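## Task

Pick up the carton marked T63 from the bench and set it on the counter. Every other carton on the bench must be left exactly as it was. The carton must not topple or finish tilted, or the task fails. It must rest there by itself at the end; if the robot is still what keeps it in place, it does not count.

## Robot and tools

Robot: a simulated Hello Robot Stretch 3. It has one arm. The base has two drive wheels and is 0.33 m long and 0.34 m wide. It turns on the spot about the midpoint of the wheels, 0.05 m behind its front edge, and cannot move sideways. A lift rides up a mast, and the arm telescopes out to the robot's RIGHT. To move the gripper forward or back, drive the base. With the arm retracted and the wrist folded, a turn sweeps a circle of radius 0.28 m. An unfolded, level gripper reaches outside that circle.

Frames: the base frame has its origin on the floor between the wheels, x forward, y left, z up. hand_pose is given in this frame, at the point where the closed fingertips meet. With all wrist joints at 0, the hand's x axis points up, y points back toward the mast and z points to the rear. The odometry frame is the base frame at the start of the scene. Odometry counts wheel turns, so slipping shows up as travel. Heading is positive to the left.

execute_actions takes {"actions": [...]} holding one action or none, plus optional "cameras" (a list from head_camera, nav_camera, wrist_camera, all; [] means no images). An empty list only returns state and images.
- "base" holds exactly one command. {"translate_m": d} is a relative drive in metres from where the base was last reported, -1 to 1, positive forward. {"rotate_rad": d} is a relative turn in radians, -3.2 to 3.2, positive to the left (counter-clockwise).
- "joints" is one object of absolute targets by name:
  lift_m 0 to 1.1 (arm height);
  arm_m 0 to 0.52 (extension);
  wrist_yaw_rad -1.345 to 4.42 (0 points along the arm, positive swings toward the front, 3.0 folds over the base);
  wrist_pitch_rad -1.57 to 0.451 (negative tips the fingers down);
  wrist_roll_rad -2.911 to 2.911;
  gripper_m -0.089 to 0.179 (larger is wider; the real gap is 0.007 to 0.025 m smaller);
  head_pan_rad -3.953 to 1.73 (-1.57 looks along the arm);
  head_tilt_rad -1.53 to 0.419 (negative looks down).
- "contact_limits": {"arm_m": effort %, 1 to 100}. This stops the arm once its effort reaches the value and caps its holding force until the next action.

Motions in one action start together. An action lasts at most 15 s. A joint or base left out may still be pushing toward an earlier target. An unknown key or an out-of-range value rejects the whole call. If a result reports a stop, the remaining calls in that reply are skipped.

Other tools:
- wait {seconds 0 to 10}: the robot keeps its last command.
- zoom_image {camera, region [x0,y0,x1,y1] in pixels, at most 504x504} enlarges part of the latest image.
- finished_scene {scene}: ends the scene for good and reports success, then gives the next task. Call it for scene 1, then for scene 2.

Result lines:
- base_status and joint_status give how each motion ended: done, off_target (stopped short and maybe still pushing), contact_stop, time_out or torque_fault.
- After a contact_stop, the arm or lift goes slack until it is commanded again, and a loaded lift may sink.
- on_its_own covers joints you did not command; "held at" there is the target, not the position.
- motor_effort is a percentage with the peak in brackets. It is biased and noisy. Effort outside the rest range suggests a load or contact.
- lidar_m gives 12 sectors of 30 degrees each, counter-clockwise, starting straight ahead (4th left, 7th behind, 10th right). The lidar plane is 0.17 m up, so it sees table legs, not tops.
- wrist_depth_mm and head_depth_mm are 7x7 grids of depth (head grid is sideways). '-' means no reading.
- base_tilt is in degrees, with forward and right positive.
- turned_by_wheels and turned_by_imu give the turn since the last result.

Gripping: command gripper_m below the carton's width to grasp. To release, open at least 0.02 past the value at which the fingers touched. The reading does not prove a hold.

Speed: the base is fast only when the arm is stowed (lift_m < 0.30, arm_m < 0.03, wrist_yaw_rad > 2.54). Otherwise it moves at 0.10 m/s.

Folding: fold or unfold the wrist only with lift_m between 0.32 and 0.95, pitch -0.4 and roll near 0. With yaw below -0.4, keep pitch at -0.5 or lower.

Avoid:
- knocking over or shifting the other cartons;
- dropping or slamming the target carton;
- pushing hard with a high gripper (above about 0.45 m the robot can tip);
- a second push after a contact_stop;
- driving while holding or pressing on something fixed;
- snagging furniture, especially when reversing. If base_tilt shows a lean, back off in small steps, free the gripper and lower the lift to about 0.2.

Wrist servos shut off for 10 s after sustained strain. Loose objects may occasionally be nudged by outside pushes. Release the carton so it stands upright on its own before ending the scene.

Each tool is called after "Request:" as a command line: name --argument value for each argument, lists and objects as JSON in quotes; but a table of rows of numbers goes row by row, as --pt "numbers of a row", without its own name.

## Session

Request:
execute_actions --actions '[]'

Scene clock: 0.00 s.
base_odometry: x=+0.000 y=+0.000 heading=+0.000 (m, m, rad; odometry frame)
turned_by_wheels: +0.000 (rad since the last result)
turned_by_imu: +0.000 (rad since the last result)
base_tilt: forward=+0.4 right=+0.5 (deg)
lidar_m: 0.75 0.70 0.72 1.91 1.66 1.91 1.39 0.74 0.75 1.01 2.76 1.02
head_depth_mm: 1832 2701 3400 3389 3343 1126 1077 / 1836 2712 3258 3225 3284 1108 2146 / 1880 2746 3017 3005 3009 1087 2034 / 1883 2696 2784 2782 2772 1072 835 / 1891 2581 2636 2622 1538 1059 780 / 1915 2455 2477 2504 2444 1049 732 / 1937 2320 2334 2332 2343 1031 694
base_status: not commanded
joint_positions: lift_m=+0.576 arm_m=+0.003 wrist_yaw_rad=+2.879 wrist_pitch_rad=-0.513 wrist_roll_rad=+0.018 gripper_m=+0.037 head_pan_rad=-0.003 head_tilt_rad=-0.008
joint_status: not commanded
motor_effort: left_wheel=+0 right_wheel=+1 lift_m=+19 arm_m=+1 wrist_yaw_rad=+0 wrist_pitch_rad=+5 wrist_roll_rad=+0 gripper_m=+1 head_pan_rad=+0 head_tilt_rad=+0 (%)
hand_pose: x=+0.0336 y=+0.0564 z=+0.5681 quat_wxyz=(+0.269, +0.707, +0.086, +0.648) (m; base frame)
wrist_depth_mm: - - - - - - - / - - - - - - - / - - - - 886 894 850 / - - - - 945 770 690 / 936 - 964 940 924 835 669 / 800 792 - 803 808 796 730 / 710 709 706 708 705 712 697
pictures: head_camera (sideways: a quarter turn clockwise sets it upright), nav_camera (sideways: a quarter turn counterclockwise sets it upright), wrist_camera
camera_calibration (this result's frames):
head_camera: T_world_to_cam=[[0.00973972, -0.0511875, -0.998642, 1.31691], [0.0196279, 0.998506, -0.0509891, 0.0697572], [0.99976, -0.0191046, 0.0107299, -0.0627865], [0, 0, 0, 1]] pos_world=[0.048576, -0.00344343, 1.31935]
nav_camera: T_world_to_cam=[[-0.0198575, 0.019822, 0.999606, -1.26217], [0.0427147, -0.998874, 0.020656, 0.0209857], [0.99889, 0.0431081, 0.0189885, -0.0714306], [0, 0, 0, 1]] pos_world=[0.0453913, 0.0490601, 1.2626]
wrist_camera: T_world_to_cam=[[0.95974, -0.280633, -0.0119881, -0.0106326], [-0.186553, -0.604924, -0.774122, 0.510436], [0.209992, 0.745192, -0.632923, 0.47984], [0, 0, 0, 1]] pos_world=[0.00466484, -0.0517821, 0.698714]
Images, in order (width x height): head_camera 896x504, nav_camera 672x504, wrist_camera 644x364.

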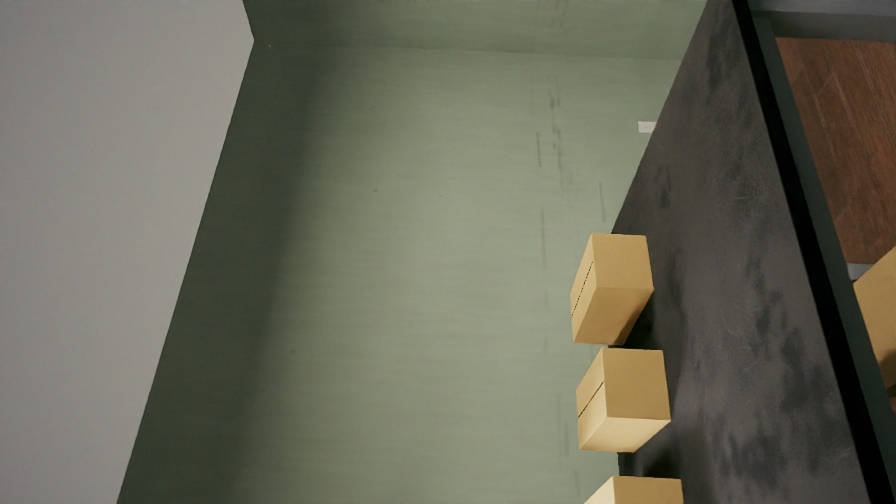

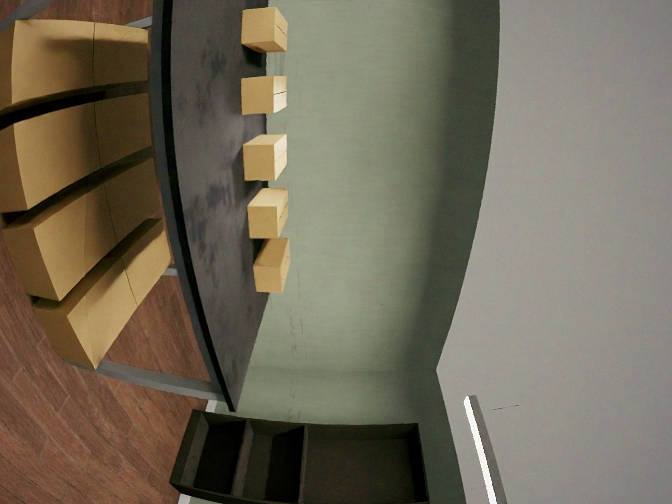

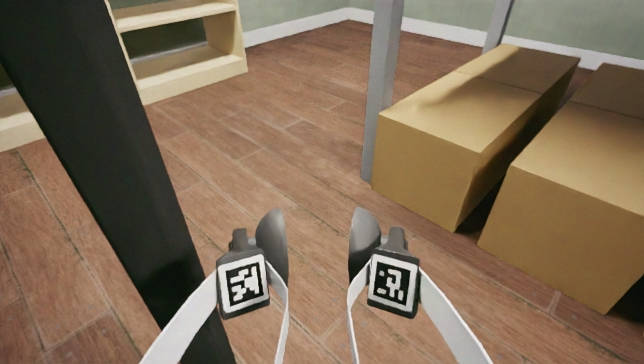

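Request:
execute_actions --actions '[{"base":{"rotate_rad":1.53},"joints":{"lift_m":0.28,"wrist_pitch_rad":-0.4,"head_pan_rad":-0.3,"head_tilt_rad":-0.7}}]' --cameras '["head_camera","nav_camera"]'

Scene clock: 8.07 s.
base_odometry: x=+0.000 y=+0.000 heading=+1.530 (m, m, rad; odometry frame)
turned_by_wheels: +1.530 (rad since the last result)
turned_by_imu: +1.545 (rad since the last result)
base_tilt: forward=+0.4 right=+0.4 (deg)
lidar_m: 1.91 1.60 2.00 1.41 0.74 0.74 0.97 2.77 1.06 0.76 0.70 0.72
head_depth_mm: 2208 2276 817 1615 1335 1244 1157 / 2364 2531 851 2078 1328 1172 1205 / 2571 2815 921 1083 1247 1304 1198 / 2620 2920 2709 2058 1664 1390 1193 / 2351 2646 2689 2045 1655 1382 1188 / 2149 2377 2552 2029 1640 1377 1183 / 1957 2094 2025 2013 1635 1363 1178
base_status: done
joint_positions: lift_m=+0.281 arm_m=+0.003 wrist_yaw_rad=+2.879 wrist_pitch_rad=-0.419 wrist_roll_rad=+0.018 gripper_m=+0.037 head_pan_rad=-0.293 head_tilt_rad=-0.691
joint_status: all done
motor_effort: left_wheel=-1(5) right_wheel=+2(8) lift_m=+8(16) arm_m=-1(0) wrist_yaw_rad=+0(1) wrist_pitch_rad=+6(8) wrist_roll_rad=+0(0) gripper_m=+0(0) head_pan_rad=-4(24) head_tilt_rad=-5(44) (%)
hand_pose: x=+0.0370 y=+0.0688 z=+0.2931 quat_wxyz=(+0.237, +0.711, +0.053, +0.660) (m; base frame)
wrist_depth_mm: - - - - - - - / - - - - - - - / - - - - 988 975 977 / 760 766 756 758 760 742 741 / 625 - 635 619 626 607 602 / 519 - - 507 529 504 509 / 458 - - 443 437 437 435
pictures: head_camera (sideways: a quarter turn clockwise sets it upright), nav_camera (sideways: a quarter turn counterclockwise sets it upright)
camera_calibration (this result's frames):
head_camera: T_world_to_cam=[[-0.610825, 0.130832, -0.780881, 1.03637], [0.270074, 0.961532, -0.0501599, 0.0671032], [0.74428, -0.241535, -0.622662, 0.763096], [0, 0, 0, 1]] pos_world=[0.0469611, -0.0157981, 1.2878]
nav_camera: T_world_to_cam=[[0.594893, -0.158817, 0.787959, -0.989555], [-0.242158, -0.970153, -0.0127147, 0.0661721], [0.766461, -0.183247, -0.615596, 0.755871], [0, 0, 0, 1]] pos_world=[0.0253586, 0.0455497, 1.24588]
Images, in order (width x height): head_camera 896x504, nav_camera 672x504.

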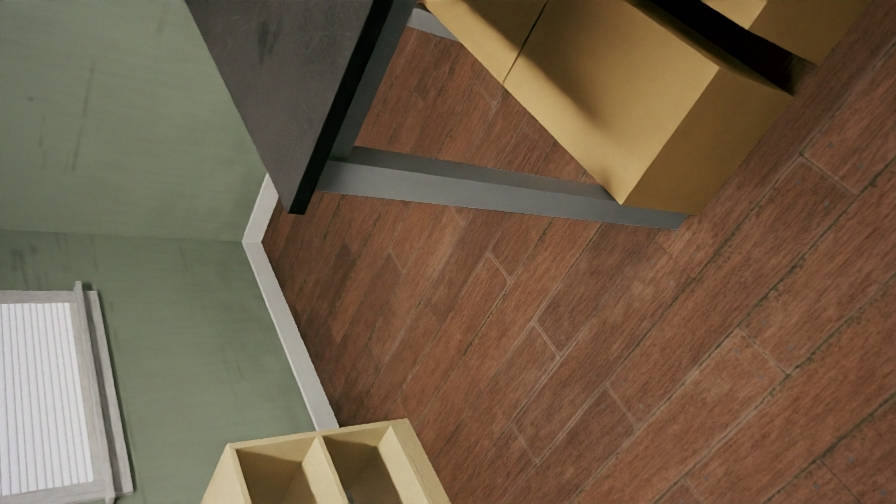

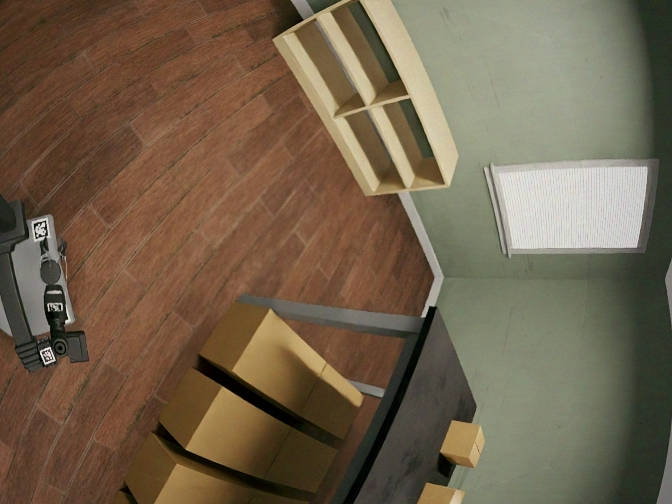

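Request:
execute_actions --actions '[{"base":{"translate_m":0.96}}]' --cameras '[]'

Request:
execute_actions --actions '[{"base":{"rotate_rad":-1.0},"joints":{"head_tilt_rad":-0.9}}]' --cameras '["head_camera","nav_camera"]'

Scene clock: 16.33 s.
base_odometry: x=+0.039 y=+0.959 heading=+1.530 (m, m, rad; odometry frame)
turned_by_wheels: +0.000 (rad since the last result)
turned_by_imu: +0.000 (rad since the last result)
base_tilt: forward=+0.4 right=+0.4 (deg)
lidar_m: 0.95 0.80 1.04 1.61 1.87 1.56 1.69 0.86 0.36 0.48 1.05 1.83
head_depth_mm: 1719 1875 2040 2101 1698 1406 1209 / 1840 2011 2222 2079 1682 1400 1203 / 1747 2001 2329 2070 1669 1389 1195 / 1559 1746 2016 2064 1650 1387 1194 / 1397 1552 1769 1928 1649 1372 1187 / 1276 1389 1572 1771 1511 1374 1179 / 1170 1272 1410 1167 1286 1334 1176
base_status: done
joint_positions: lift_m=+0.281 arm_m=+0.003 wrist_yaw_rad=+2.879 wrist_pitch_rad=-0.419 wrist_roll_rad=+0.018 gripper_m=+0.037 head_pan_rad=-0.293 head_tilt_rad=-0.692
joint_status: not commanded
motor_effort: left_wheel=-1(8) right_wheel=+3(8) lift_m=+8(8) arm_m=+1(1) wrist_yaw_rad=+0(0) wrist_pitch_rad=+6(6) wrist_roll_rad=+0(0) gripper_m=+0(1) head_pan_rad=-4(3) head_tilt_rad=-4(4) (%)
hand_pose: x=+0.0370 y=+0.0689 z=+0.2932 quat_wxyz=(+0.237, +0.711, +0.053, +0.660) (m; base frame)
wrist_depth_mm: - - - - - - 647 / - - - - - - 924 / - - - - 916 812 793 / 769 778 753 761 755 747 676 / 610 - 636 607 626 608 607 / 519 - - 512 526 512 510 / 461 - - 441 445 443 436
pictures: none
No camera images: the call's "cameras" was empty. Leave "cameras" out to get every camera's image.

Scene clock: 18.17 s.
base_odometry: x=+0.039 y=+0.959 heading=+0.530 (m, m, rad; odometry frame)
turned_by_wheels: -1.000 (rad since the last result)
turned_by_imu: -1.006 (rad since the last result)
base_tilt: forward=+0.4 right=+0.5 (deg)
lidar_m: 1.90 1.73 0.95 0.80 1.04 1.69 1.83 1.56 1.77 0.74 0.36 0.50
head_depth_mm: 748 724 580 538 1147 688 1083 / 869 719 631 1326 1143 1054 1079 / 941 769 2010 1341 1295 1245 1124 / 1686 1123 1890 1556 1434 1257 1121 / 1721 1983 1991 1657 1430 1254 1118 / 1684 1930 1973 1658 1421 1251 1110 / 1637 1882 1957 1641 1419 1246 1110
base_status: done
joint_positions: lift_m=+0.281 arm_m=+0.003 wrist_yaw_rad=+2.879 wrist_pitch_rad=-0.419 wrist_roll_rad=+0.018 gripper_m=+0.037 head_pan_rad=-0.293 head_tilt_rad=-0.889
joint_status: all done
motor_effort: left_wheel=+2(9) right_wheel=+0(4) lift_m=+8(8) arm_m=+1(1) wrist_yaw_rad=-1(1) wrist_pitch_rad=+6(6) wrist_roll_rad=+0(0) gripper_m=+1(0) head_pan_rad=-3(3) head_tilt_rad=-5(23) (%)
hand_pose: x=+0.0370 y=+0.0689 z=+0.2932 quat_wxyz=(+0.237, +0.711, +0.053, +0.660) (m; base frame)
wrist_depth_mm: - - - - - - - / - - - - - - - / 783 850 866 908 967 993 971 / 758 757 760 734 748 746 750 / 610 - 636 612 619 607 600 / 517 - - 514 531 510 507 / 460 - - 445 442 441 436
pictures: head_camera (sideways: a quarter turn clockwise sets it upright), nav_camera (sideways: a quarter turn counterclockwise sets it upright)
camera_calibration (this result's frames):
head_camera: T_world_to_cam=[[-0.746143, 0.171809, -0.643236, 0.857812], [0.261178, 0.964221, -0.0454175, 0.0609711], [0.612419, -0.201887, -0.76432, 0.948143], [0, 0, 0, 1]] pos_world=[0.0434654, -0.0147517, 1.27923]
nav_camera: T_world_to_cam=[[0.731671, -0.200234, 0.651585, -0.81266], [-0.245644, -0.969111, -0.0219741, 0.0782435], [0.635859, -0.14398, -0.758257, 0.942218], [0, 0, 0, 1]] pos_world=[0.0147028, 0.0487655, 1.24568]
Images, in order (width x height): head_camera 896x504, nav_camera 672x504.

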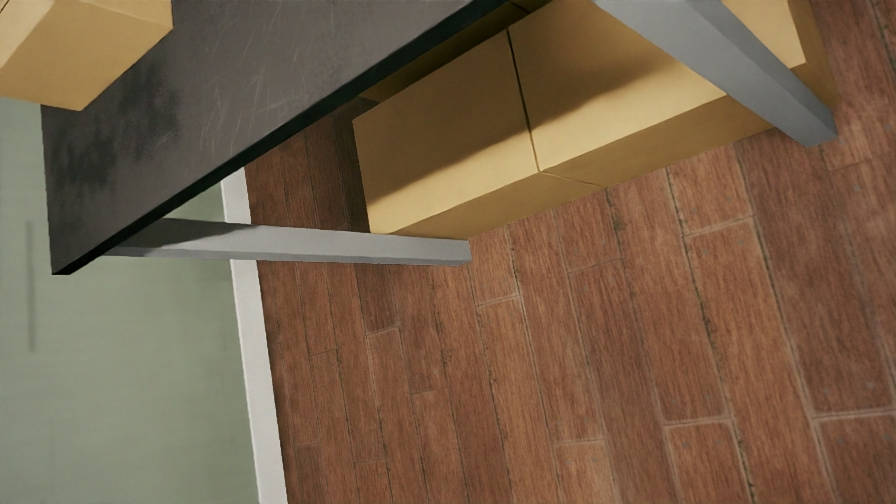

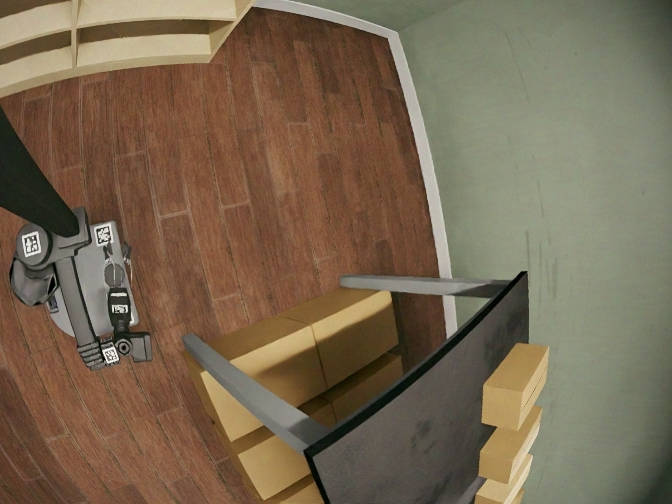

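Request:
execute_actions --actions '[{"base":{"translate_m":1.0}}]' --cameras '[]'

Request:
execute_actions --actions '[{"base":{"translate_m":0.5},"joints":{"head_pan_rad":-0.6,"head_tilt_rad":-0.35}}]' --cameras '[]'

Request:
execute_actions --actions '[{"base":{"rotate_rad":-1.56}}]' --cameras '["head_camera","nav_camera"]'

Scene clock: 26.50 s.
base_odometry: x=+0.902 y=+1.465 heading=+0.530 (m, m, rad; odometry frame)
turned_by_wheels: +0.000 (rad since the last result)
turned_by_imu: +0.000 (rad since the last result)
base_tilt: forward=+0.4 right=+0.4 (deg)
lidar_m: 0.90 0.93 1.27 1.22 1.26 1.34 2.84 0.50 0.36 0.29 1.30 0.94
head_depth_mm: 896 1047 1278 1579 1453 1270 1132 / 868 1016 1223 1544 1445 1267 1127 / 844 981 1178 1466 1444 1265 1119 / 820 952 1130 1398 1432 1254 1121 / 797 918 1090 1340 1430 1256 1117 / 776 893 1050 1282 1415 1250 1114 / 757 868 1014 1222 1387 1246 1111
base_status: done
joint_positions: lift_m=+0.281 arm_m=+0.003 wrist_yaw_rad=+2.879 wrist_pitch_rad=-0.419 wrist_roll_rad=+0.018 gripper_m=+0.037 head_pan_rad=-0.293 head_tilt_rad=-0.890
joint_status: not commanded
motor_effort: left_wheel=+2(10) right_wheel=-1(3) lift_m=+8(8) arm_m=+0(1) wrist_yaw_rad=+0(0) wrist_pitch_rad=+6(6) wrist_roll_rad=+0(0) gripper_m=+0(1) head_pan_rad=-4(3) head_tilt_rad=-6(6) (%)
hand_pose: x=+0.0370 y=+0.0689 z=+0.2932 quat_wxyz=(+0.237, +0.711, +0.053, +0.660) (m; base frame)
wrist_depth_mm: - - - - - - 827 / - - - - - - 848 / 773 - - - 980 975 855 / 756 762 754 762 745 744 749 / 614 - 636 620 621 605 609 / 518 - - 510 525 510 514 / 461 - - 442 438 445 440
pictures: none
No camera images: the call's "cameras" was empty. Leave "cameras" out to get every camera's image.

Scene clock: 29.90 s.
base_odometry: x=+1.333 y=+1.718 heading=+0.530 (m, m, rad; odometry frame)
turned_by_wheels: +0.000 (rad since the last result)
turned_by_imu: +0.000 (rad since the last result)
base_tilt: forward=+0.4 right=+0.5 (deg)
lidar_m: 0.40 0.42 0.57 1.23 1.27 1.27 1.29 0.53 0.61 1.62 0.58 0.42
head_depth_mm: 470 509 555 609 679 760 866 / 436 468 507 553 609 674 755 / 406 434 468 506 551 605 671 / 380 405 433 467 504 549 603 / 357 379 405 432 465 503 548 / 337 356 378 403 431 464 501 / 319 336 356 377 402 430 463
base_status: done
joint_positions: lift_m=+0.281 arm_m=+0.003 wrist_yaw_rad=+2.879 wrist_pitch_rad=-0.419 wrist_roll_rad=+0.018 gripper_m=+0.037 head_pan_rad=-0.593 head_tilt_rad=-0.358
joint_status: all done
motor_effort: left_wheel=+2(11) right_wheel=+0(4) lift_m=+8(8) arm_m=+0(0) wrist_yaw_rad=-1(0) wrist_pitch_rad=+6(6) wrist_roll_rad=+0(0) gripper_m=+0(0) head_pan_rad=-2(25) head_tilt_rad=+4(40) (%)
hand_pose: x=+0.0370 y=+0.0689 z=+0.2932 quat_wxyz=(+0.237, +0.711, +0.053, +0.660) (m; base frame)
wrist_depth_mm: - - - - 711 492 373 / - - - - 738 500 377 / - - - - 765 516 387 / 770 767 755 743 731 538 398 / 608 - 624 617 621 531 407 / 517 - - 511 536 494 403 / 458 - - 442 438 435 408
pictures: none
No camera images: the call's "cameras" was empty. Leave "cameras" out to get every camera's image.

Scene clock: 32.00 s.
base_odometry: x=+1.333 y=+1.718 heading=-1.030 (m, m, rad; odometry frame)
turned_by_wheels: -1.560 (rad since the last result)
turned_by_imu: -1.568 (rad since the last result)
base_tilt: forward=+0.4 right=+0.4 (deg)
lidar_m: 1.56 0.57 0.42 0.40 0.42 0.58 1.23 1.27 1.28 1.30 0.53 0.62
head_depth_mm: 3717 3875 3483 858 726 573 591 / - - - 976 744 640 1188 / 3849 - - 938 765 1436 1217 / 3666 3866 - 1013 886 1521 1173 / 3383 3609 3750 1129 1892 1467 1228 / 3197 3389 3363 1355 1968 1527 1422 / 3034 3202 3360 3044 2137 1757 1453
base_status: done
joint_positions: lift_m=+0.281 arm_m=+0.003 wrist_yaw_rad=+2.879 wrist_pitch_rad=-0.419 wrist_roll_rad=+0.018 gripper_m=+0.037 head_pan_rad=-0.593 head_tilt_rad=-0.358
joint_status: not commanded
motor_effort: left_wheel=+2(10) right_wheel=+0(6) lift_m=+8(8) arm_m=+1(0) wrist_yaw_rad=+0(0) wrist_pitch_rad=+6(6) wrist_roll_rad=+0(1) gripper_m=+1(1) head_pan_rad=-4(3) head_tilt_rad=+5(4) (%)
hand_pose: x=+0.0370 y=+0.0689 z=+0.2932 quat_wxyz=(+0.237, +0.711, +0.053, +0.660) (m; base frame)
wrist_depth_mm: - 377 394 418 449 482 521 / - 404 431 453 496 530 570 / - 443 463 497 540 594 640 / 438 478 509 538 590 642 686 / 473 - 528 581 603 607 605 / 498 - - 516 517 507 509 / 458 - - 439 442 435 438
pictures: head_camera (sideways: a quarter turn clockwise sets it upright), nav_camera (sideways: a quarter turn counterclockwise sets it upright)
camera_calibration (this result's frames):
head_camera: T_world_to_cam=[[-0.30487, 0.143822, -0.941472, 1.24395], [0.556762, 0.828937, -0.0536612, 0.0699354], [0.772703, -0.540536, -0.332793, 0.385753], [0, 0, 0, 1]] pos_world=[0.0422334, -0.0283666, 1.30327]
nav_camera: T_world_to_cam=[[0.279784, -0.164772, 0.945818, -1.19353], [-0.516935, -0.856016, 0.00378767, 0.0463659], [0.809011, -0.489986, -0.324676, 0.377071], [0, 0, 0, 1]] pos_world=[0.0528433, 0.0277893, 1.25111]
Images, in order (width x height): head_camera 896x504, nav_camera 672x504.

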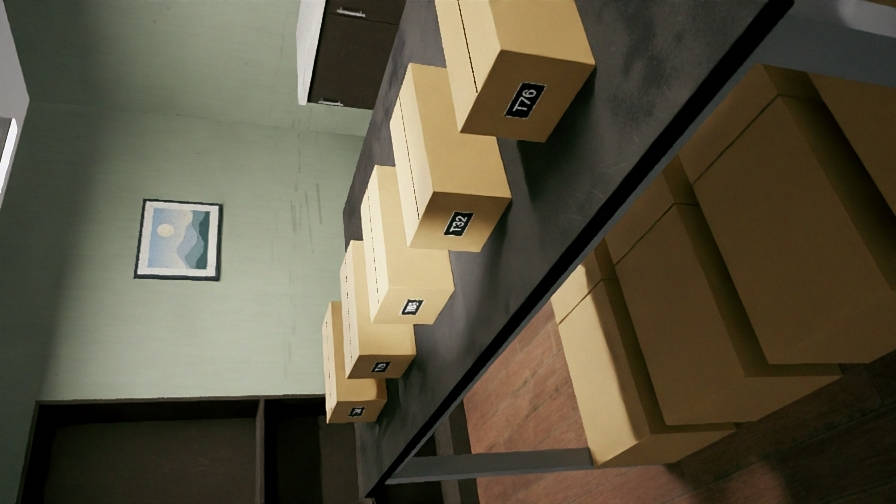

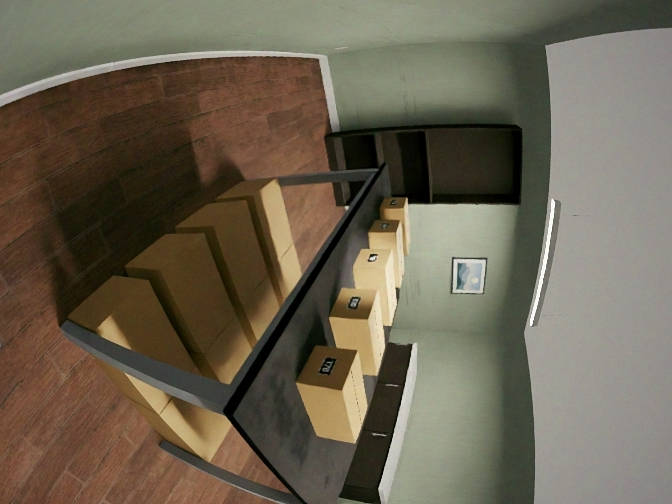

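Request:
zoom_image --camera "head_camera" --region '[310, 270, 470, 440]'

Region (310, 270, 470, 440) of head_camera's 896x504 image, scaled by 2.965, with more detail than that image has; it fills the left 474 columns of this view, and the rest is white.

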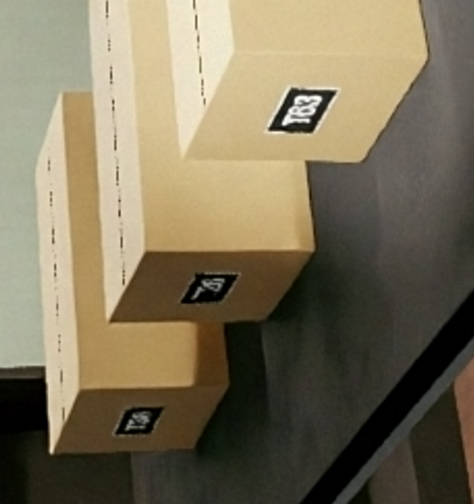

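Request:
execute_actions --actions '[{"base":{"translate_m":0.6},"joints":{"head_pan_rad":-0.85,"head_tilt_rad":-0.5}}]' --cameras '["head_camera"]'

Scene clock: 42.43 s.
base_odometry: x=+1.642 y=+1.203 heading=-1.030 (m, m, rad; odometry frame)
turned_by_wheels: +0.000 (rad since the last result)
turned_by_imu: +0.000 (rad since the last result)
base_tilt: forward=+0.4 right=+0.5 (deg)
lidar_m: 1.55 0.57 0.42 0.40 0.42 0.57 1.60 1.72 0.45 0.44 0.45 0.63
head_depth_mm: 3121 3145 2748 816 608 537 1069 / 3345 3383 1386 734 618 1223 1060 / 3590 3754 1268 718 637 1287 1063 / 3635 3956 931 783 691 1287 1104 / 3297 3588 914 829 1497 1272 1074 / 3032 3263 1022 864 2023 1303 1187 / 2819 3002 1077 967 2015 1330 1310
base_status: done
joint_positions: lift_m=+0.281 arm_m=+0.003 wrist_yaw_rad=+2.879 wrist_pitch_rad=-0.419 wrist_roll_rad=+0.018 gripper_m=+0.037 head_pan_rad=-0.843 head_tilt_rad=-0.494
joint_status: all done
motor_effort: left_wheel=+2(11) right_wheel=+0(3) lift_m=+8(8) arm_m=+1(1) wrist_yaw_rad=+0(1) wrist_pitch_rad=+6(6) wrist_roll_rad=+0(0) gripper_m=+1(0) head_pan_rad=-5(22) head_tilt_rad=-4(19) (%)
hand_pose: x=+0.0370 y=+0.0689 z=+0.2932 quat_wxyz=(+0.237, +0.711, +0.053, +0.660) (m; base frame)
wrist_depth_mm: - 376 395 420 449 481 525 / - 405 428 455 493 526 573 / - 434 461 492 540 578 639 / 436 476 503 536 595 640 692 / 468 - 530 565 603 604 605 / 498 - - 513 520 514 509 / 455 - - 444 439 441 442
pictures: head_camera (sideways: a quarter turn clockwise sets it upright)
camera_calibration (this result's frames):
head_camera: T_world_to_cam=[[-0.342685, 0.30767, -0.887641, 1.17394], [0.739562, 0.671004, -0.0529363, 0.0678672], [0.579324, -0.674606, -0.457484, 0.549196], [0, 0, 0, 1]] pos_world=[0.0339358, -0.0362337, 1.29688]
Images, in order (width x height): head_camera 896x504.

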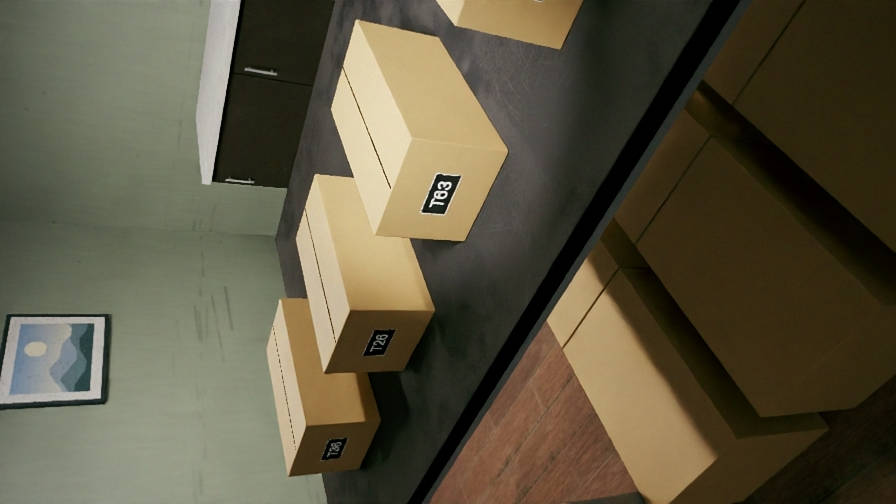

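Request:
execute_actions --actions '[{"base":{"translate_m":0.433},"joints":{"lift_m":1.097,"wrist_yaw_rad":0.7,"head_pan_rad":-1.6,"head_tilt_rad":-0.5,"gripper_m":0.179,"wrist_roll_rad":0}}]' --cameras '[]'

Request:
execute_actions --actions '[{"joints":{"arm_m":0.15,"wrist_yaw_rad":0,"wrist_pitch_rad":-0.5}}]' --cameras '["head_camera","wrist_camera"]'

Scene clock: 59.23 s.
base_odometry: x=+1.866 y=+0.832 heading=-1.030 (m, m, rad; odometry frame)
turned_by_wheels: +0.000 (rad since the last result)
turned_by_imu: -0.001 (rad since the last result)
base_tilt: forward=+0.4 right=+0.5 (deg)
lidar_m: 1.54 0.57 0.42 0.40 0.42 0.58 1.59 0.62 0.45 0.44 0.45 0.62
head_depth_mm: 2809 - - - - - 1029 / 2778 - - - - - 1037 / 2797 - - - - - 1057 / 2815 3008 1232 688 - - 1109 / 2869 2985 2701 - - - 1024 / 2870 3003 - - - 1191 1042 / 2882 2994 - 602 - 1164 1095
base_status: done
joint_positions: lift_m=+1.096 arm_m=+0.003 wrist_yaw_rad=+0.702 wrist_pitch_rad=-0.418 wrist_roll_rad=+0.002 gripper_m=+0.179 head_pan_rad=-1.593 head_tilt_rad=-0.494
joint_status: all done
motor_effort: left_wheel=+2(10) right_wheel=+0(5) lift_m=+30(30) arm_m=+0(0) wrist_yaw_rad=-3(3) wrist_pitch_rad=+6(6) wrist_roll_rad=-1(1) gripper_m=+1(85) head_pan_rad=-5(38) head_tilt_rad=-4(3) (%)
hand_pose: x=+0.1235 y=-0.3191 z=+1.1090 quat_wxyz=(+0.700, +0.376, -0.599, +0.100) (m; base frame)
wrist_depth_mm: - - - - - - - / - - - 692 - - - / - - 671 589 480 686 774 / - - 570 548 429 556 365 / - - 793 467 454 470 318 / - - - 420 393 394 313 / - - - - 349 339 331
pictures: none
No camera images: the call's "cameras" was empty. Leave "cameras" out to get every camera's image.

Scene clock: 61.57 s.
base_odometry: x=+1.866 y=+0.832 heading=-1.030 (m, m, rad; odometry frame)
turned_by_wheels: +0.000 (rad since the last result)
turned_by_imu: +0.000 (rad since the last result)
base_tilt: forward=+0.4 right=+0.5 (deg)
lidar_m: 1.55 0.57 0.42 0.40 0.42 0.57 1.59 0.62 0.45 0.44 0.45 0.62
head_depth_mm: - - - 609 617 580 1120 / - - - 748 618 1181 1063 / 2823 - - 763 613 1174 1058 / 2856 3025 2690 604 609 1208 1139 / 2851 2978 2672 614 603 1166 1045 / 2864 3018 1296 741 598 1160 1043 / 2867 2989 1271 605 593 1151 1064
base_status: not commanded
joint_positions: lift_m=+1.096 arm_m=+0.150 wrist_yaw_rad=+0.002 wrist_pitch_rad=-0.513 wrist_roll_rad=+0.002 gripper_m=+0.179 head_pan_rad=-1.593 head_tilt_rad=-0.494
joint_status: all done
motor_effort: left_wheel=+2(2) right_wheel=-1(0) lift_m=+29(30) arm_m=+3(6) wrist_yaw_rad=-2(3) wrist_pitch_rad=+4(4) wrist_roll_rad=-1(1) gripper_m=+0(0) head_pan_rad=-3(3) head_tilt_rad=-2(2) (%)
hand_pose: x=-0.0212 y=-0.5061 z=+1.0883 quat_wxyz=(+0.684, +0.180, -0.684, -0.179) (m; base frame)
wrist_depth_mm: - - - - - - - / 784 808 790 799 800 804 833 / 381 384 577 376 581 382 467 / 300 337 455 301 478 331 305 / 261 361 271 260 402 351 257 / - 344 331 293 345 351 278 / 293 310 308 311 310 309 303
pictures: head_camera (sideways: a quarter turn clockwise sets it upright), wrist_camera
camera_calibration (this result's frames):
head_camera: T_world_to_cam=[[-0.040953, 0.458837, -0.887576, 1.17201], [0.99851, -0.0132768, -0.0529351, 0.0662859], [-0.0360727, -0.888421, -0.457609, 0.553113], [0, 0, 0, 1]] pos_world=[0.00176267, -0.0454845, 1.29687]
wrist_camera: T_world_to_cam=[[-0.99992, 0.0125168, 0.00181982, -0.017848], [0.00650551, 0.632332, -0.77467, 1.1935], [-0.0108471, -0.774596, -0.632363, 0.465328], [0, 0, 0, 1]] pos_world=[-0.0205634, -0.394021, 1.21885]
Images, in order (width x height): head_camera 896x504, wrist_camera 644x364.

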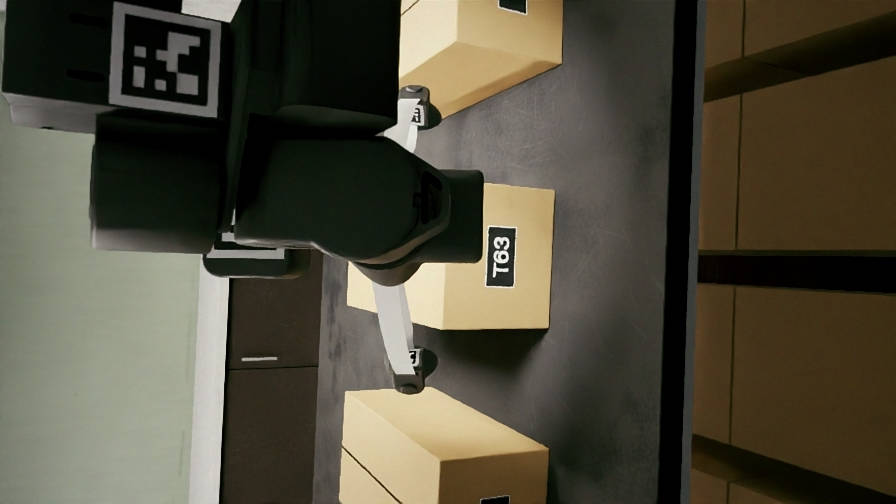

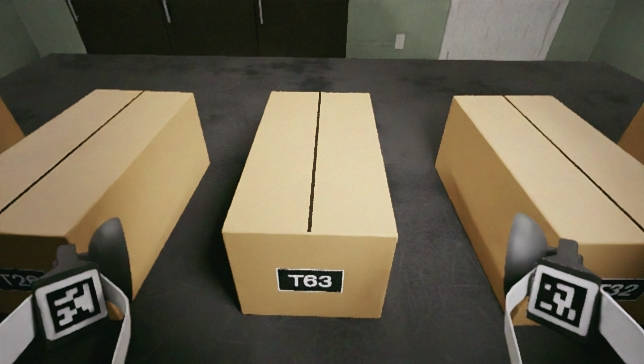

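Request:
execute_actions --actions '[{"joints":{"arm_m":0.423,"wrist_yaw_rad":-0.03,"wrist_pitch_rad":-0.7}}]' --cameras '["head_camera","wrist_camera"]'

Scene clock: 69.70 s.
base_odometry: x=+1.866 y=+0.832 heading=-1.030 (m, m, rad; odometry frame)
turned_by_wheels: +0.000 (rad since the last result)
turned_by_imu: -0.001 (rad since the last result)
base_tilt: forward=+0.4 right=+0.5 (deg)
lidar_m: 1.55 0.57 0.42 0.40 0.42 0.57 1.60 0.62 0.45 0.44 0.46 0.62
head_depth_mm: 2841 3154 3243 634 618 581 1127 / 2814 3098 3267 769 616 1178 1061 / 2829 - 3254 729 612 1179 1058 / 2835 2978 795 612 608 1209 1137 / 2852 2947 2657 683 602 1167 1051 / 2854 3000 1292 743 598 1157 1041 / 2868 3012 1275 604 594 1161 1067
base_status: not commanded
joint_positions: lift_m=+1.096 arm_m=+0.423 wrist_yaw_rad=-0.029 wrist_pitch_rad=-0.710 wrist_roll_rad=+0.002 gripper_m=+0.179 head_pan_rad=-1.593 head_tilt_rad=-0.494
joint_status: all done
motor_effort: left_wheel=+2(2) right_wheel=+0(1) lift_m=+29(29) arm_m=+4(4) wrist_yaw_rad=-2(3) wrist_pitch_rad=+3(3) wrist_roll_rad=-2(1) gripper_m=+1(1) head_pan_rad=-4(2) head_tilt_rad=-3(3) (%)
hand_pose: x=-0.0268 y=-0.7461 z=+1.0496 quat_wxyz=(+0.659, +0.236, -0.667, -0.256) (m; base frame)
wrist_depth_mm: 605 610 612 615 615 629 620 / 499 500 504 505 503 509 511 / 424 425 427 426 427 430 428 / 300 369 219 218 363 378 224 / 241 329 193 193 313 322 204 / - 283 172 173 181 298 188 / 250 256 156 157 160 264 215
pictures: head_camera (sideways: a quarter turn clockwise sets it upright), wrist_camera
camera_calibration (this result's frames):
head_camera: T_world_to_cam=[[-0.0409084, 0.458841, -0.887576, 1.17201], [0.998508, -0.0133739, -0.052935, 0.0662859], [-0.0361592, -0.888418, -0.457609, 0.553114], [0, 0, 0, 1]] pos_world=[0.00175825, -0.0454841, 1.29687]
wrist_camera: T_world_to_cam=[[-0.999077, 0.0427056, 0.00455914, -0.000659383], [0.0300813, 0.771574, -0.635428, 1.2737], [-0.0306541, -0.634704, -0.772147, 0.505488], [0, 0, 0, 1]] pos_world=[-0.023478, -0.661889, 1.19966]
Images, in order (width x height): head_camera 896x504, wrist_camera 644x364.

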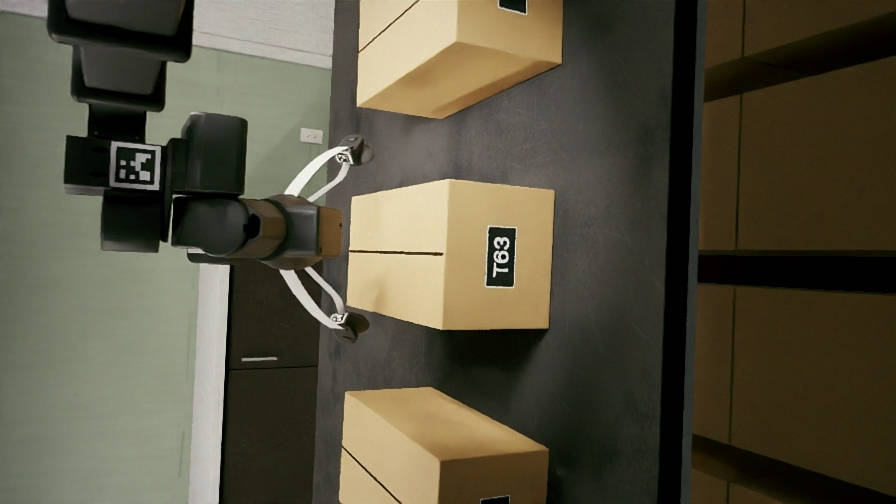

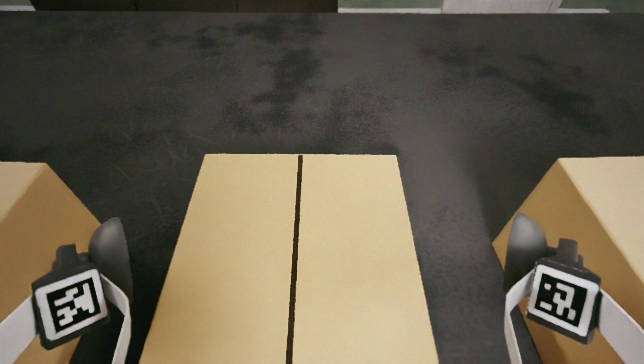

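Request:
execute_actions --actions '[{"base":{"translate_m":0.0125},"joints":{"wrist_pitch_rad":-0.8}}]' --cameras '[]'

Request:
execute_actions --actions '[{"joints":{"wrist_pitch_rad":-0.9,"lift_m":1.07}}]' --cameras '["head_camera","wrist_camera"]'

Scene clock: 75.50 s.
base_odometry: x=+1.872 y=+0.821 heading=-1.030 (m, m, rad; odometry frame)
turned_by_wheels: +0.000 (rad since the last result)
turned_by_imu: +0.000 (rad since the last result)
base_tilt: forward=+0.4 right=+0.4 (deg)
lidar_m: 1.55 0.57 0.42 0.40 0.42 0.57 1.59 0.62 0.45 0.44 0.45 0.62
head_depth_mm: 2824 3125 3211 643 617 581 1128 / 2854 3134 3253 794 617 1181 1065 / 2833 - 3246 655 612 1178 1056 / 2831 3003 793 613 607 1205 1263 / 2871 2990 2663 747 603 1162 1051 / 2864 2992 1297 740 598 1156 1042 / 2853 2975 1268 597 593 1168 1100
base_status: done
joint_positions: lift_m=+1.096 arm_m=+0.423 wrist_yaw_rad=-0.029 wrist_pitch_rad=-0.808 wrist_roll_rad=+0.002 gripper_m=+0.179 head_pan_rad=-1.593 head_tilt_rad=-0.494
joint_status: all done
motor_effort: left_wheel=+2(6) right_wheel=+0(3) lift_m=+29(30) arm_m=+4(3) wrist_yaw_rad=-1(1) wrist_pitch_rad=+3(3) wrist_roll_rad=-1(1) gripper_m=+0(1) head_pan_rad=-4(3) head_tilt_rad=-3(2) (%)
hand_pose: x=-0.0262 y=-0.7272 z=+1.0331 quat_wxyz=(+0.646, +0.268, -0.654, -0.288) (m; base frame)
wrist_depth_mm: 484 487 483 486 493 495 500 / 416 421 424 424 424 426 430 / 235 372 219 214 225 380 228 / 223 331 190 191 196 328 219 / 225 301 172 172 173 300 219 / - 268 156 157 158 276 202 / 235 248 144 145 145 251 232
pictures: none
No camera images: the call's "cameras" was empty. Leave "cameras" out to get every camera's image.

Scene clock: 76.53 s.
base_odometry: x=+1.872 y=+0.821 heading=-1.030 (m, m, rad; odometry frame)
turned_by_wheels: +0.000 (rad since the last result)
turned_by_imu: +0.000 (rad since the last result)
base_tilt: forward=+0.4 right=+0.5 (deg)
lidar_m: 1.55 0.57 0.42 0.40 0.42 0.57 1.60 0.62 0.45 0.44 0.45 0.62
head_depth_mm: 2872 - 3262 645 618 581 1123 / 2885 3166 3246 796 617 1185 1064 / 2841 - 3311 618 613 1174 1058 / 2868 2949 - 612 608 1198 1262 / 2855 2999 2668 730 603 1166 1048 / 2874 2960 1296 740 598 1160 1044 / 2861 3013 1273 598 594 1172 1098
base_status: not commanded
joint_positions: lift_m=+1.071 arm_m=+0.423 wrist_yaw_rad=-0.029 wrist_pitch_rad=-0.903 wrist_roll_rad=+0.002 gripper_m=+0.179 head_pan_rad=-1.593 head_tilt_rad=-0.494
joint_status: all done
motor_effort: left_wheel=+3(3) right_wheel=-1(2) lift_m=+6(28) arm_m=+3(3) wrist_yaw_rad=-1(2) wrist_pitch_rad=+1(2) wrist_roll_rad=-1(1) gripper_m=+0(1) head_pan_rad=-4(4) head_tilt_rad=-4(5) (%)
hand_pose: x=-0.0257 y=-0.7073 z=+0.9934 quat_wxyz=(+0.631, +0.299, -0.641, -0.318) (m; base frame)
wrist_depth_mm: 370 369 191 192 366 376 374 / 325 332 171 171 172 335 217 / 223 302 155 155 155 304 219 / 224 265 141 141 142 272 219 / 225 134 130 130 131 191 220 / - 120 120 121 121 121 203 / 213 114 112 112 112 114 215
pictures: head_camera (sideways: a quarter turn clockwise sets it upright), wrist_camera
camera_calibration (this result's frames):
head_camera: T_world_to_cam=[[-0.0409085, 0.458841, -0.887576, 1.17201], [0.998508, -0.0133738, -0.052935, 0.0662859], [-0.036159, -0.888418, -0.457609, 0.553114], [0, 0, 0, 1]] pos_world=[0.00175825, -0.0454841, 1.29687]
wrist_camera: T_world_to_cam=[[-0.999104, 0.0417329, 0.00707013, -0.00413345], [0.0333439, 0.878886, -0.475865, 1.12548], [-0.0260731, -0.475203, -0.87949, 0.706259], [0, 0, 0, 1]] pos_world=[-0.0232433, -0.65338, 1.15675]
Images, in order (width x height): head_camera 896x504, wrist_camera 644x364.

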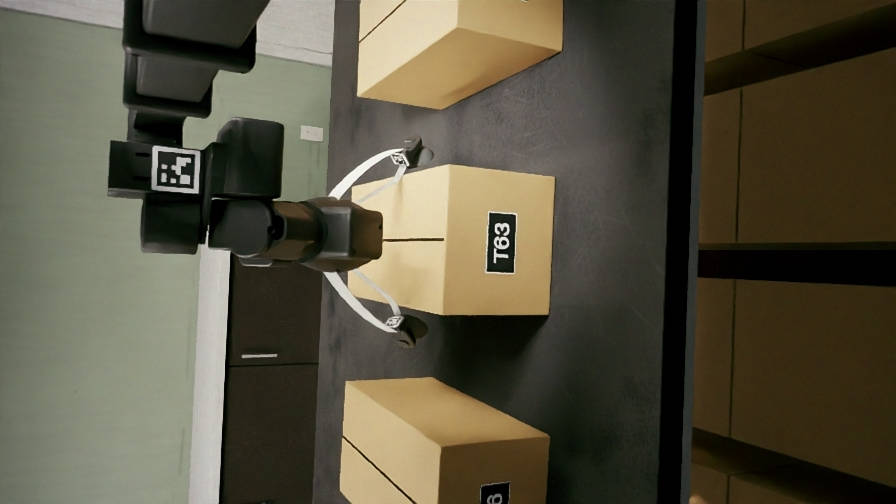

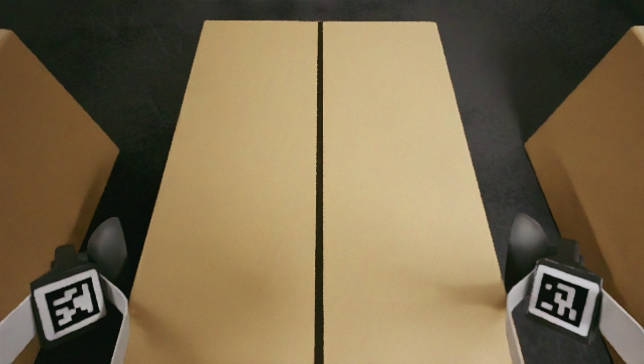

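Request:
execute_actions --actions '[{"joints":{"lift_m":1.078,"gripper_m":0.145}}]' --cameras '["head_camera","wrist_camera"]'

Request:
zoom_image --camera "head_camera" --region '[300, 120, 500, 360]'

Scene clock: 80.70 s.
base_odometry: x=+1.872 y=+0.821 heading=-1.030 (m, m, rad; odometry frame)
turned_by_wheels: +0.000 (rad since the last result)
turned_by_imu: +0.000 (rad since the last result)
base_tilt: forward=+0.4 right=+0.5 (deg)
lidar_m: 1.55 0.57 0.42 0.40 0.42 0.57 1.59 0.62 0.45 0.44 0.46 0.62
head_depth_mm: 2829 - 3207 644 616 581 1126 / 2850 3126 3248 794 618 1186 1065 / 2810 - 2302 619 613 1178 1060 / 2863 2998 1225 612 608 1204 1261 / 2898 2988 2657 745 603 1163 1045 / 2881 3011 1293 740 598 1164 1041 / 2854 2982 1279 598 593 1167 1106
base_status: not commanded
joint_positions: lift_m=+1.077 arm_m=+0.423 wrist_yaw_rad=-0.029 wrist_pitch_rad=-0.900 wrist_roll_rad=+0.002 gripper_m=+0.145 head_pan_rad=-1.593 head_tilt_rad=-0.494
joint_status: all done
motor_effort: left_wheel=+3(3) right_wheel=-1(2) lift_m=+27(27) arm_m=+4(4) wrist_yaw_rad=-1(2) wrist_pitch_rad=+0(1) wrist_roll_rad=-1(1) gripper_m=-5(85) head_pan_rad=-3(3) head_tilt_rad=-3(3) (%)
hand_pose: x=-0.0257 y=-0.7080 z=+1.0005 quat_wxyz=(+0.632, +0.298, -0.641, -0.317) (m; base frame)
wrist_depth_mm: 384 381 387 384 386 393 392 / 337 343 182 182 182 347 217 / 223 311 164 165 165 314 219 / 225 279 150 150 150 282 219 / 226 261 138 138 138 264 220 / 216 128 128 127 128 128 213 / - 122 119 119 119 123 221
pictures: head_camera (sideways: a quarter turn clockwise sets it upright), wrist_camera
camera_calibration (this result's frames):
head_camera: T_world_to_cam=[[-0.0409085, 0.458841, -0.887576, 1.17201], [0.998508, -0.0133738, -0.0529351, 0.0662859], [-0.036159, -0.888418, -0.457609, 0.553114], [0, 0, 0, 1]] pos_world=[0.00175825, -0.0454841, 1.29687]
wrist_camera: T_world_to_cam=[[-0.999103, 0.041751, 0.00703652, -0.00412898], [0.0332909, 0.877335, -0.478722, 1.13124], [-0.0261605, -0.478058, -0.877939, 0.708598], [0, 0, 0, 1]] pos_world=[-0.023248, -0.653552, 1.16368]
Images, in order (width x height): head_camera 896x504, wrist_camera 644x364.

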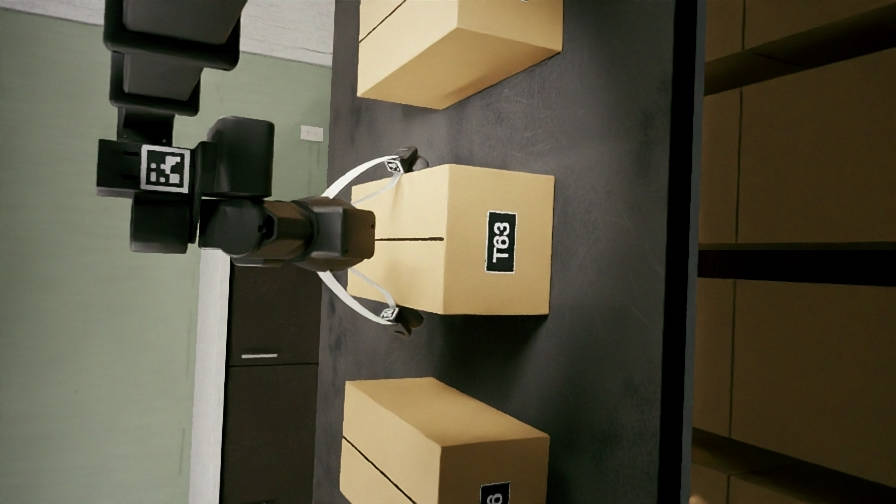

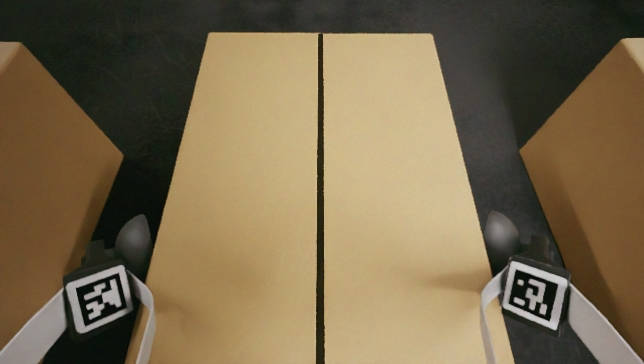

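Region (300, 120, 500, 360) of head_camera's 896x504 image, scaled by 2.100, with more detail than that image has.

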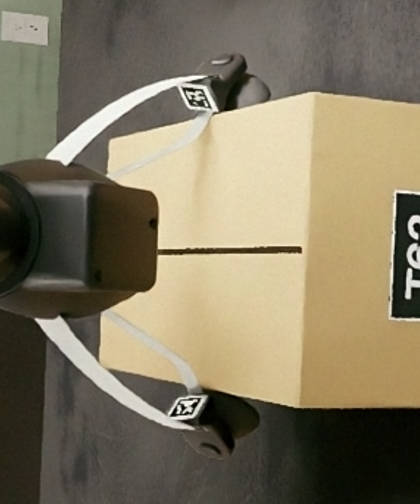

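Request:
execute_actions --actions '[{"joints":{"gripper_m":0.11}}]' --cameras '["wrist_camera"]'

Scene clock: 83.57 s.
base_odometry: x=+1.872 y=+0.821 heading=-1.030 (m, m, rad; odometry frame)
turned_by_wheels: +0.000 (rad since the last result)
turned_by_imu: +0.000 (rad since the last result)
base_tilt: forward=+0.4 right=+0.5 (deg)
lidar_m: 1.55 0.57 0.42 0.40 0.42 0.57 1.59 0.62 0.46 0.44 0.46 0.62
head_depth_mm: 2827 - 3229 644 618 580 1126 / 2865 3144 3245 795 618 1180 1061 / 2827 - 2286 620 612 1175 1056 / 2843 2989 1231 612 607 1197 1263 / 2855 2964 2661 746 603 1166 1048 / 2832 3002 1299 741 598 1157 1042 / 2872 2999 1276 598 594 1172 1104
base_status: not commanded
joint_positions: lift_m=+1.077 arm_m=+0.423 wrist_yaw_rad=-0.029 wrist_pitch_rad=-0.895 wrist_roll_rad=+0.005 gripper_m=+0.111 head_pan_rad=-1.593 head_tilt_rad=-0.494
joint_status: all done
motor_effort: left_wheel=+1(2) right_wheel=+1(2) lift_m=+26(27) arm_m=+4(5) wrist_yaw_rad=-1(1) wrist_pitch_rad=-2(2) wrist_roll_rad=-2(2) gripper_m=-16(89) head_pan_rad=-3(4) head_tilt_rad=-2(3) (%)
hand_pose: x=-0.0257 y=-0.7090 z=+1.0011 quat_wxyz=(+0.632, +0.296, -0.643, -0.316) (m; base frame)
wrist_depth_mm: 386 388 389 389 387 390 395 / 339 343 184 184 189 352 216 / 223 314 165 167 166 316 217 / 225 280 151 151 152 284 219 / 227 259 139 139 140 264 220 / 216 128 128 128 129 129 212 / 222 123 119 119 120 123 213
pictures: wrist_camera
camera_calibration (this result's frames):
wrist_camera: T_world_to_cam=[[-0.999023, 0.0438745, 0.00534267, -0.000925014], [0.0358517, 0.875111, -0.482593, 1.13476], [-0.0258489, -0.48193, -0.875828, 0.703881], [0, 0, 0, 1]] pos_world=[-0.0234127, -0.65378, 1.16411]
Images, in order (width x height): wrist_camera 644x364.

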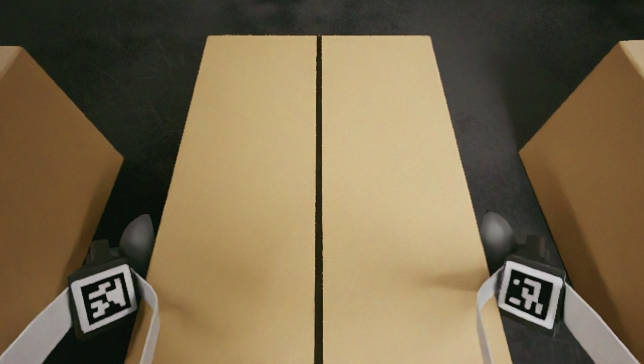

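Request:
execute_actions --actions '[{"joints":{"gripper_m":0.1,"lift_m":1.1}}]' --cameras '["wrist_camera","head_camera"]'

Scene clock: 86.67 s.
base_odometry: x=+1.872 y=+0.821 heading=-1.030 (m, m, rad; odometry frame)
turned_by_wheels: +0.000 (rad since the last result)
turned_by_imu: +0.000 (rad since the last result)
base_tilt: forward=+0.4 right=+0.5 (deg)
lidar_m: 1.55 0.57 0.42 0.40 0.42 0.57 1.59 0.62 0.45 0.44 0.46 0.62
head_depth_mm: 2798 3134 3243 644 617 581 1131 / 2833 3158 3252 795 618 1182 1065 / 2782 - 3259 613 612 1181 1060 / 2864 3028 736 603 607 1199 1263 / 2896 2985 2659 746 604 1165 1048 / 2880 3003 1293 739 599 1156 1042 / 2852 3008 1271 597 594 1170 1102
base_status: not commanded
joint_positions: lift_m=+1.099 arm_m=+0.423 wrist_yaw_rad=-0.029 wrist_pitch_rad=-0.913 wrist_roll_rad=+0.003 gripper_m=+0.103 head_pan_rad=-1.593 head_tilt_rad=-0.494
joint_status: all done
motor_effort: left_wheel=+2(2) right_wheel=+0(0) lift_m=+30(29) arm_m=+4(4) wrist_yaw_rad=-1(1) wrist_pitch_rad=+4(5) wrist_roll_rad=-2(3) gripper_m=+0(65) head_pan_rad=-3(2) head_tilt_rad=-2(3) (%)
hand_pose: x=-0.0256 y=-0.7053 z=+1.0200 quat_wxyz=(+0.629, +0.302, -0.640, -0.322) (m; base frame)
wrist_depth_mm: 403 406 408 408 400 411 412 / 358 362 178 177 177 371 227 / 225 333 162 162 162 333 217 / 225 294 149 149 150 299 219 / 226 266 139 139 139 270 221 / 217 130 129 129 129 129 213 / - 124 121 121 121 238 213
pictures: head_camera (sideways: a quarter turn clockwise sets it upright), wrist_camera
camera_calibration (this result's frames):
head_camera: T_world_to_cam=[[-0.0409085, 0.458841, -0.887576, 1.17201], [0.998508, -0.0133738, -0.052935, 0.0662859], [-0.036159, -0.888418, -0.457609, 0.553114], [0, 0, 0, 1]] pos_world=[0.00175825, -0.0454841, 1.29687]
wrist_camera: T_world_to_cam=[[-0.999058, 0.0429403, 0.00627782, -0.00269944], [0.0350251, 0.883259, -0.467575, 1.13107], [-0.0256228, -0.466915, -0.883931, 0.741065], [0, 0, 0, 1]] pos_world=[-0.0233245, -0.652895, 1.18393]
Images, in order (width x height): head_camera 896x504, wrist_camera 644x364.

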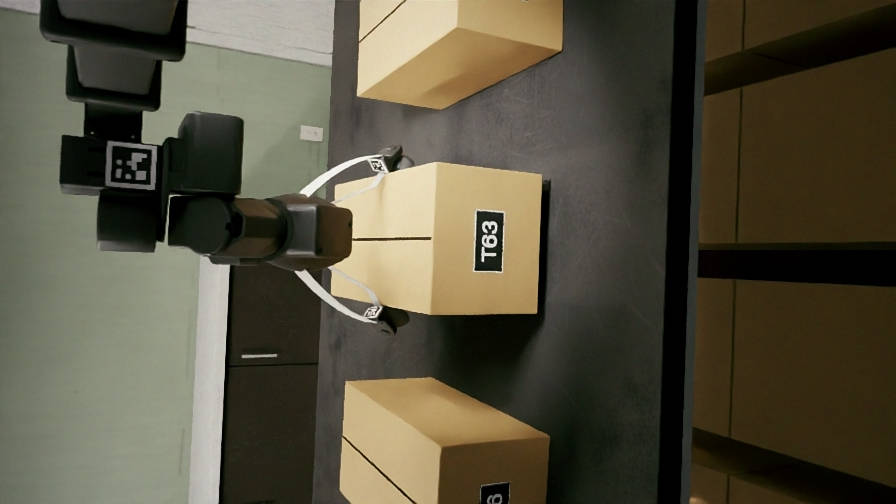

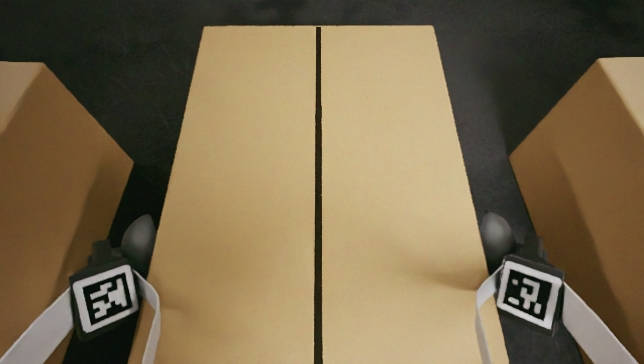

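Request:
execute_actions --actions '[]' --cameras '[]'

Scene clock: 88.00 s.
base_odometry: x=+1.872 y=+0.821 heading=-1.030 (m, m, rad; odometry frame)
turned_by_wheels: +0.000 (rad since the last result)
turned_by_imu: +0.000 (rad since the last result)
base_tilt: forward=+0.4 right=+0.5 (deg)
lidar_m: 1.55 0.57 0.42 0.40 0.42 0.57 1.60 0.62 0.46 0.44 0.45 0.62
head_depth_mm: 2810 3142 3242 644 617 581 1127 / 2835 3138 3256 796 617 1184 1067 / 2795 - 3214 613 613 1179 1059 / 2875 3021 737 602 608 1197 1264 / 2861 2990 2668 743 603 1166 1044 / 2875 2972 1294 742 598 1156 1042 / 2866 2968 1273 597 594 1171 1104
base_status: not commanded
joint_positions: lift_m=+1.099 arm_m=+0.423 wrist_yaw_rad=-0.029 wrist_pitch_rad=-0.913 wrist_roll_rad=+0.004 gripper_m=+0.104 head_pan_rad=-1.593 head_tilt_rad=-0.494
joint_status: all done
motor_effort: left_wheel=+2(2) right_wheel=+0(0) lift_m=+30(29) arm_m=+4(4) wrist_yaw_rad=-2(1) wrist_pitch_rad=+4(5) wrist_roll_rad=-2(3) gripper_m=-19(65) head_pan_rad=-3(2) head_tilt_rad=-3(3) (%)
hand_pose: x=-0.0256 y=-0.7053 z=+1.0200 quat_wxyz=(+0.629, +0.302, -0.640, -0.322) (m; base frame)
wrist_depth_mm: 403 403 411 196 403 409 412 / 358 364 178 177 177 367 227 / 224 330 163 162 162 338 218 / 225 292 150 150 149 299 219 / 226 264 139 139 139 270 221 / 216 130 130 129 129 130 211 / - 124 121 121 121 237 214
pictures: none
No camera images: the call's "cameras" was empty. Leave "cameras" out to get every camera's image.


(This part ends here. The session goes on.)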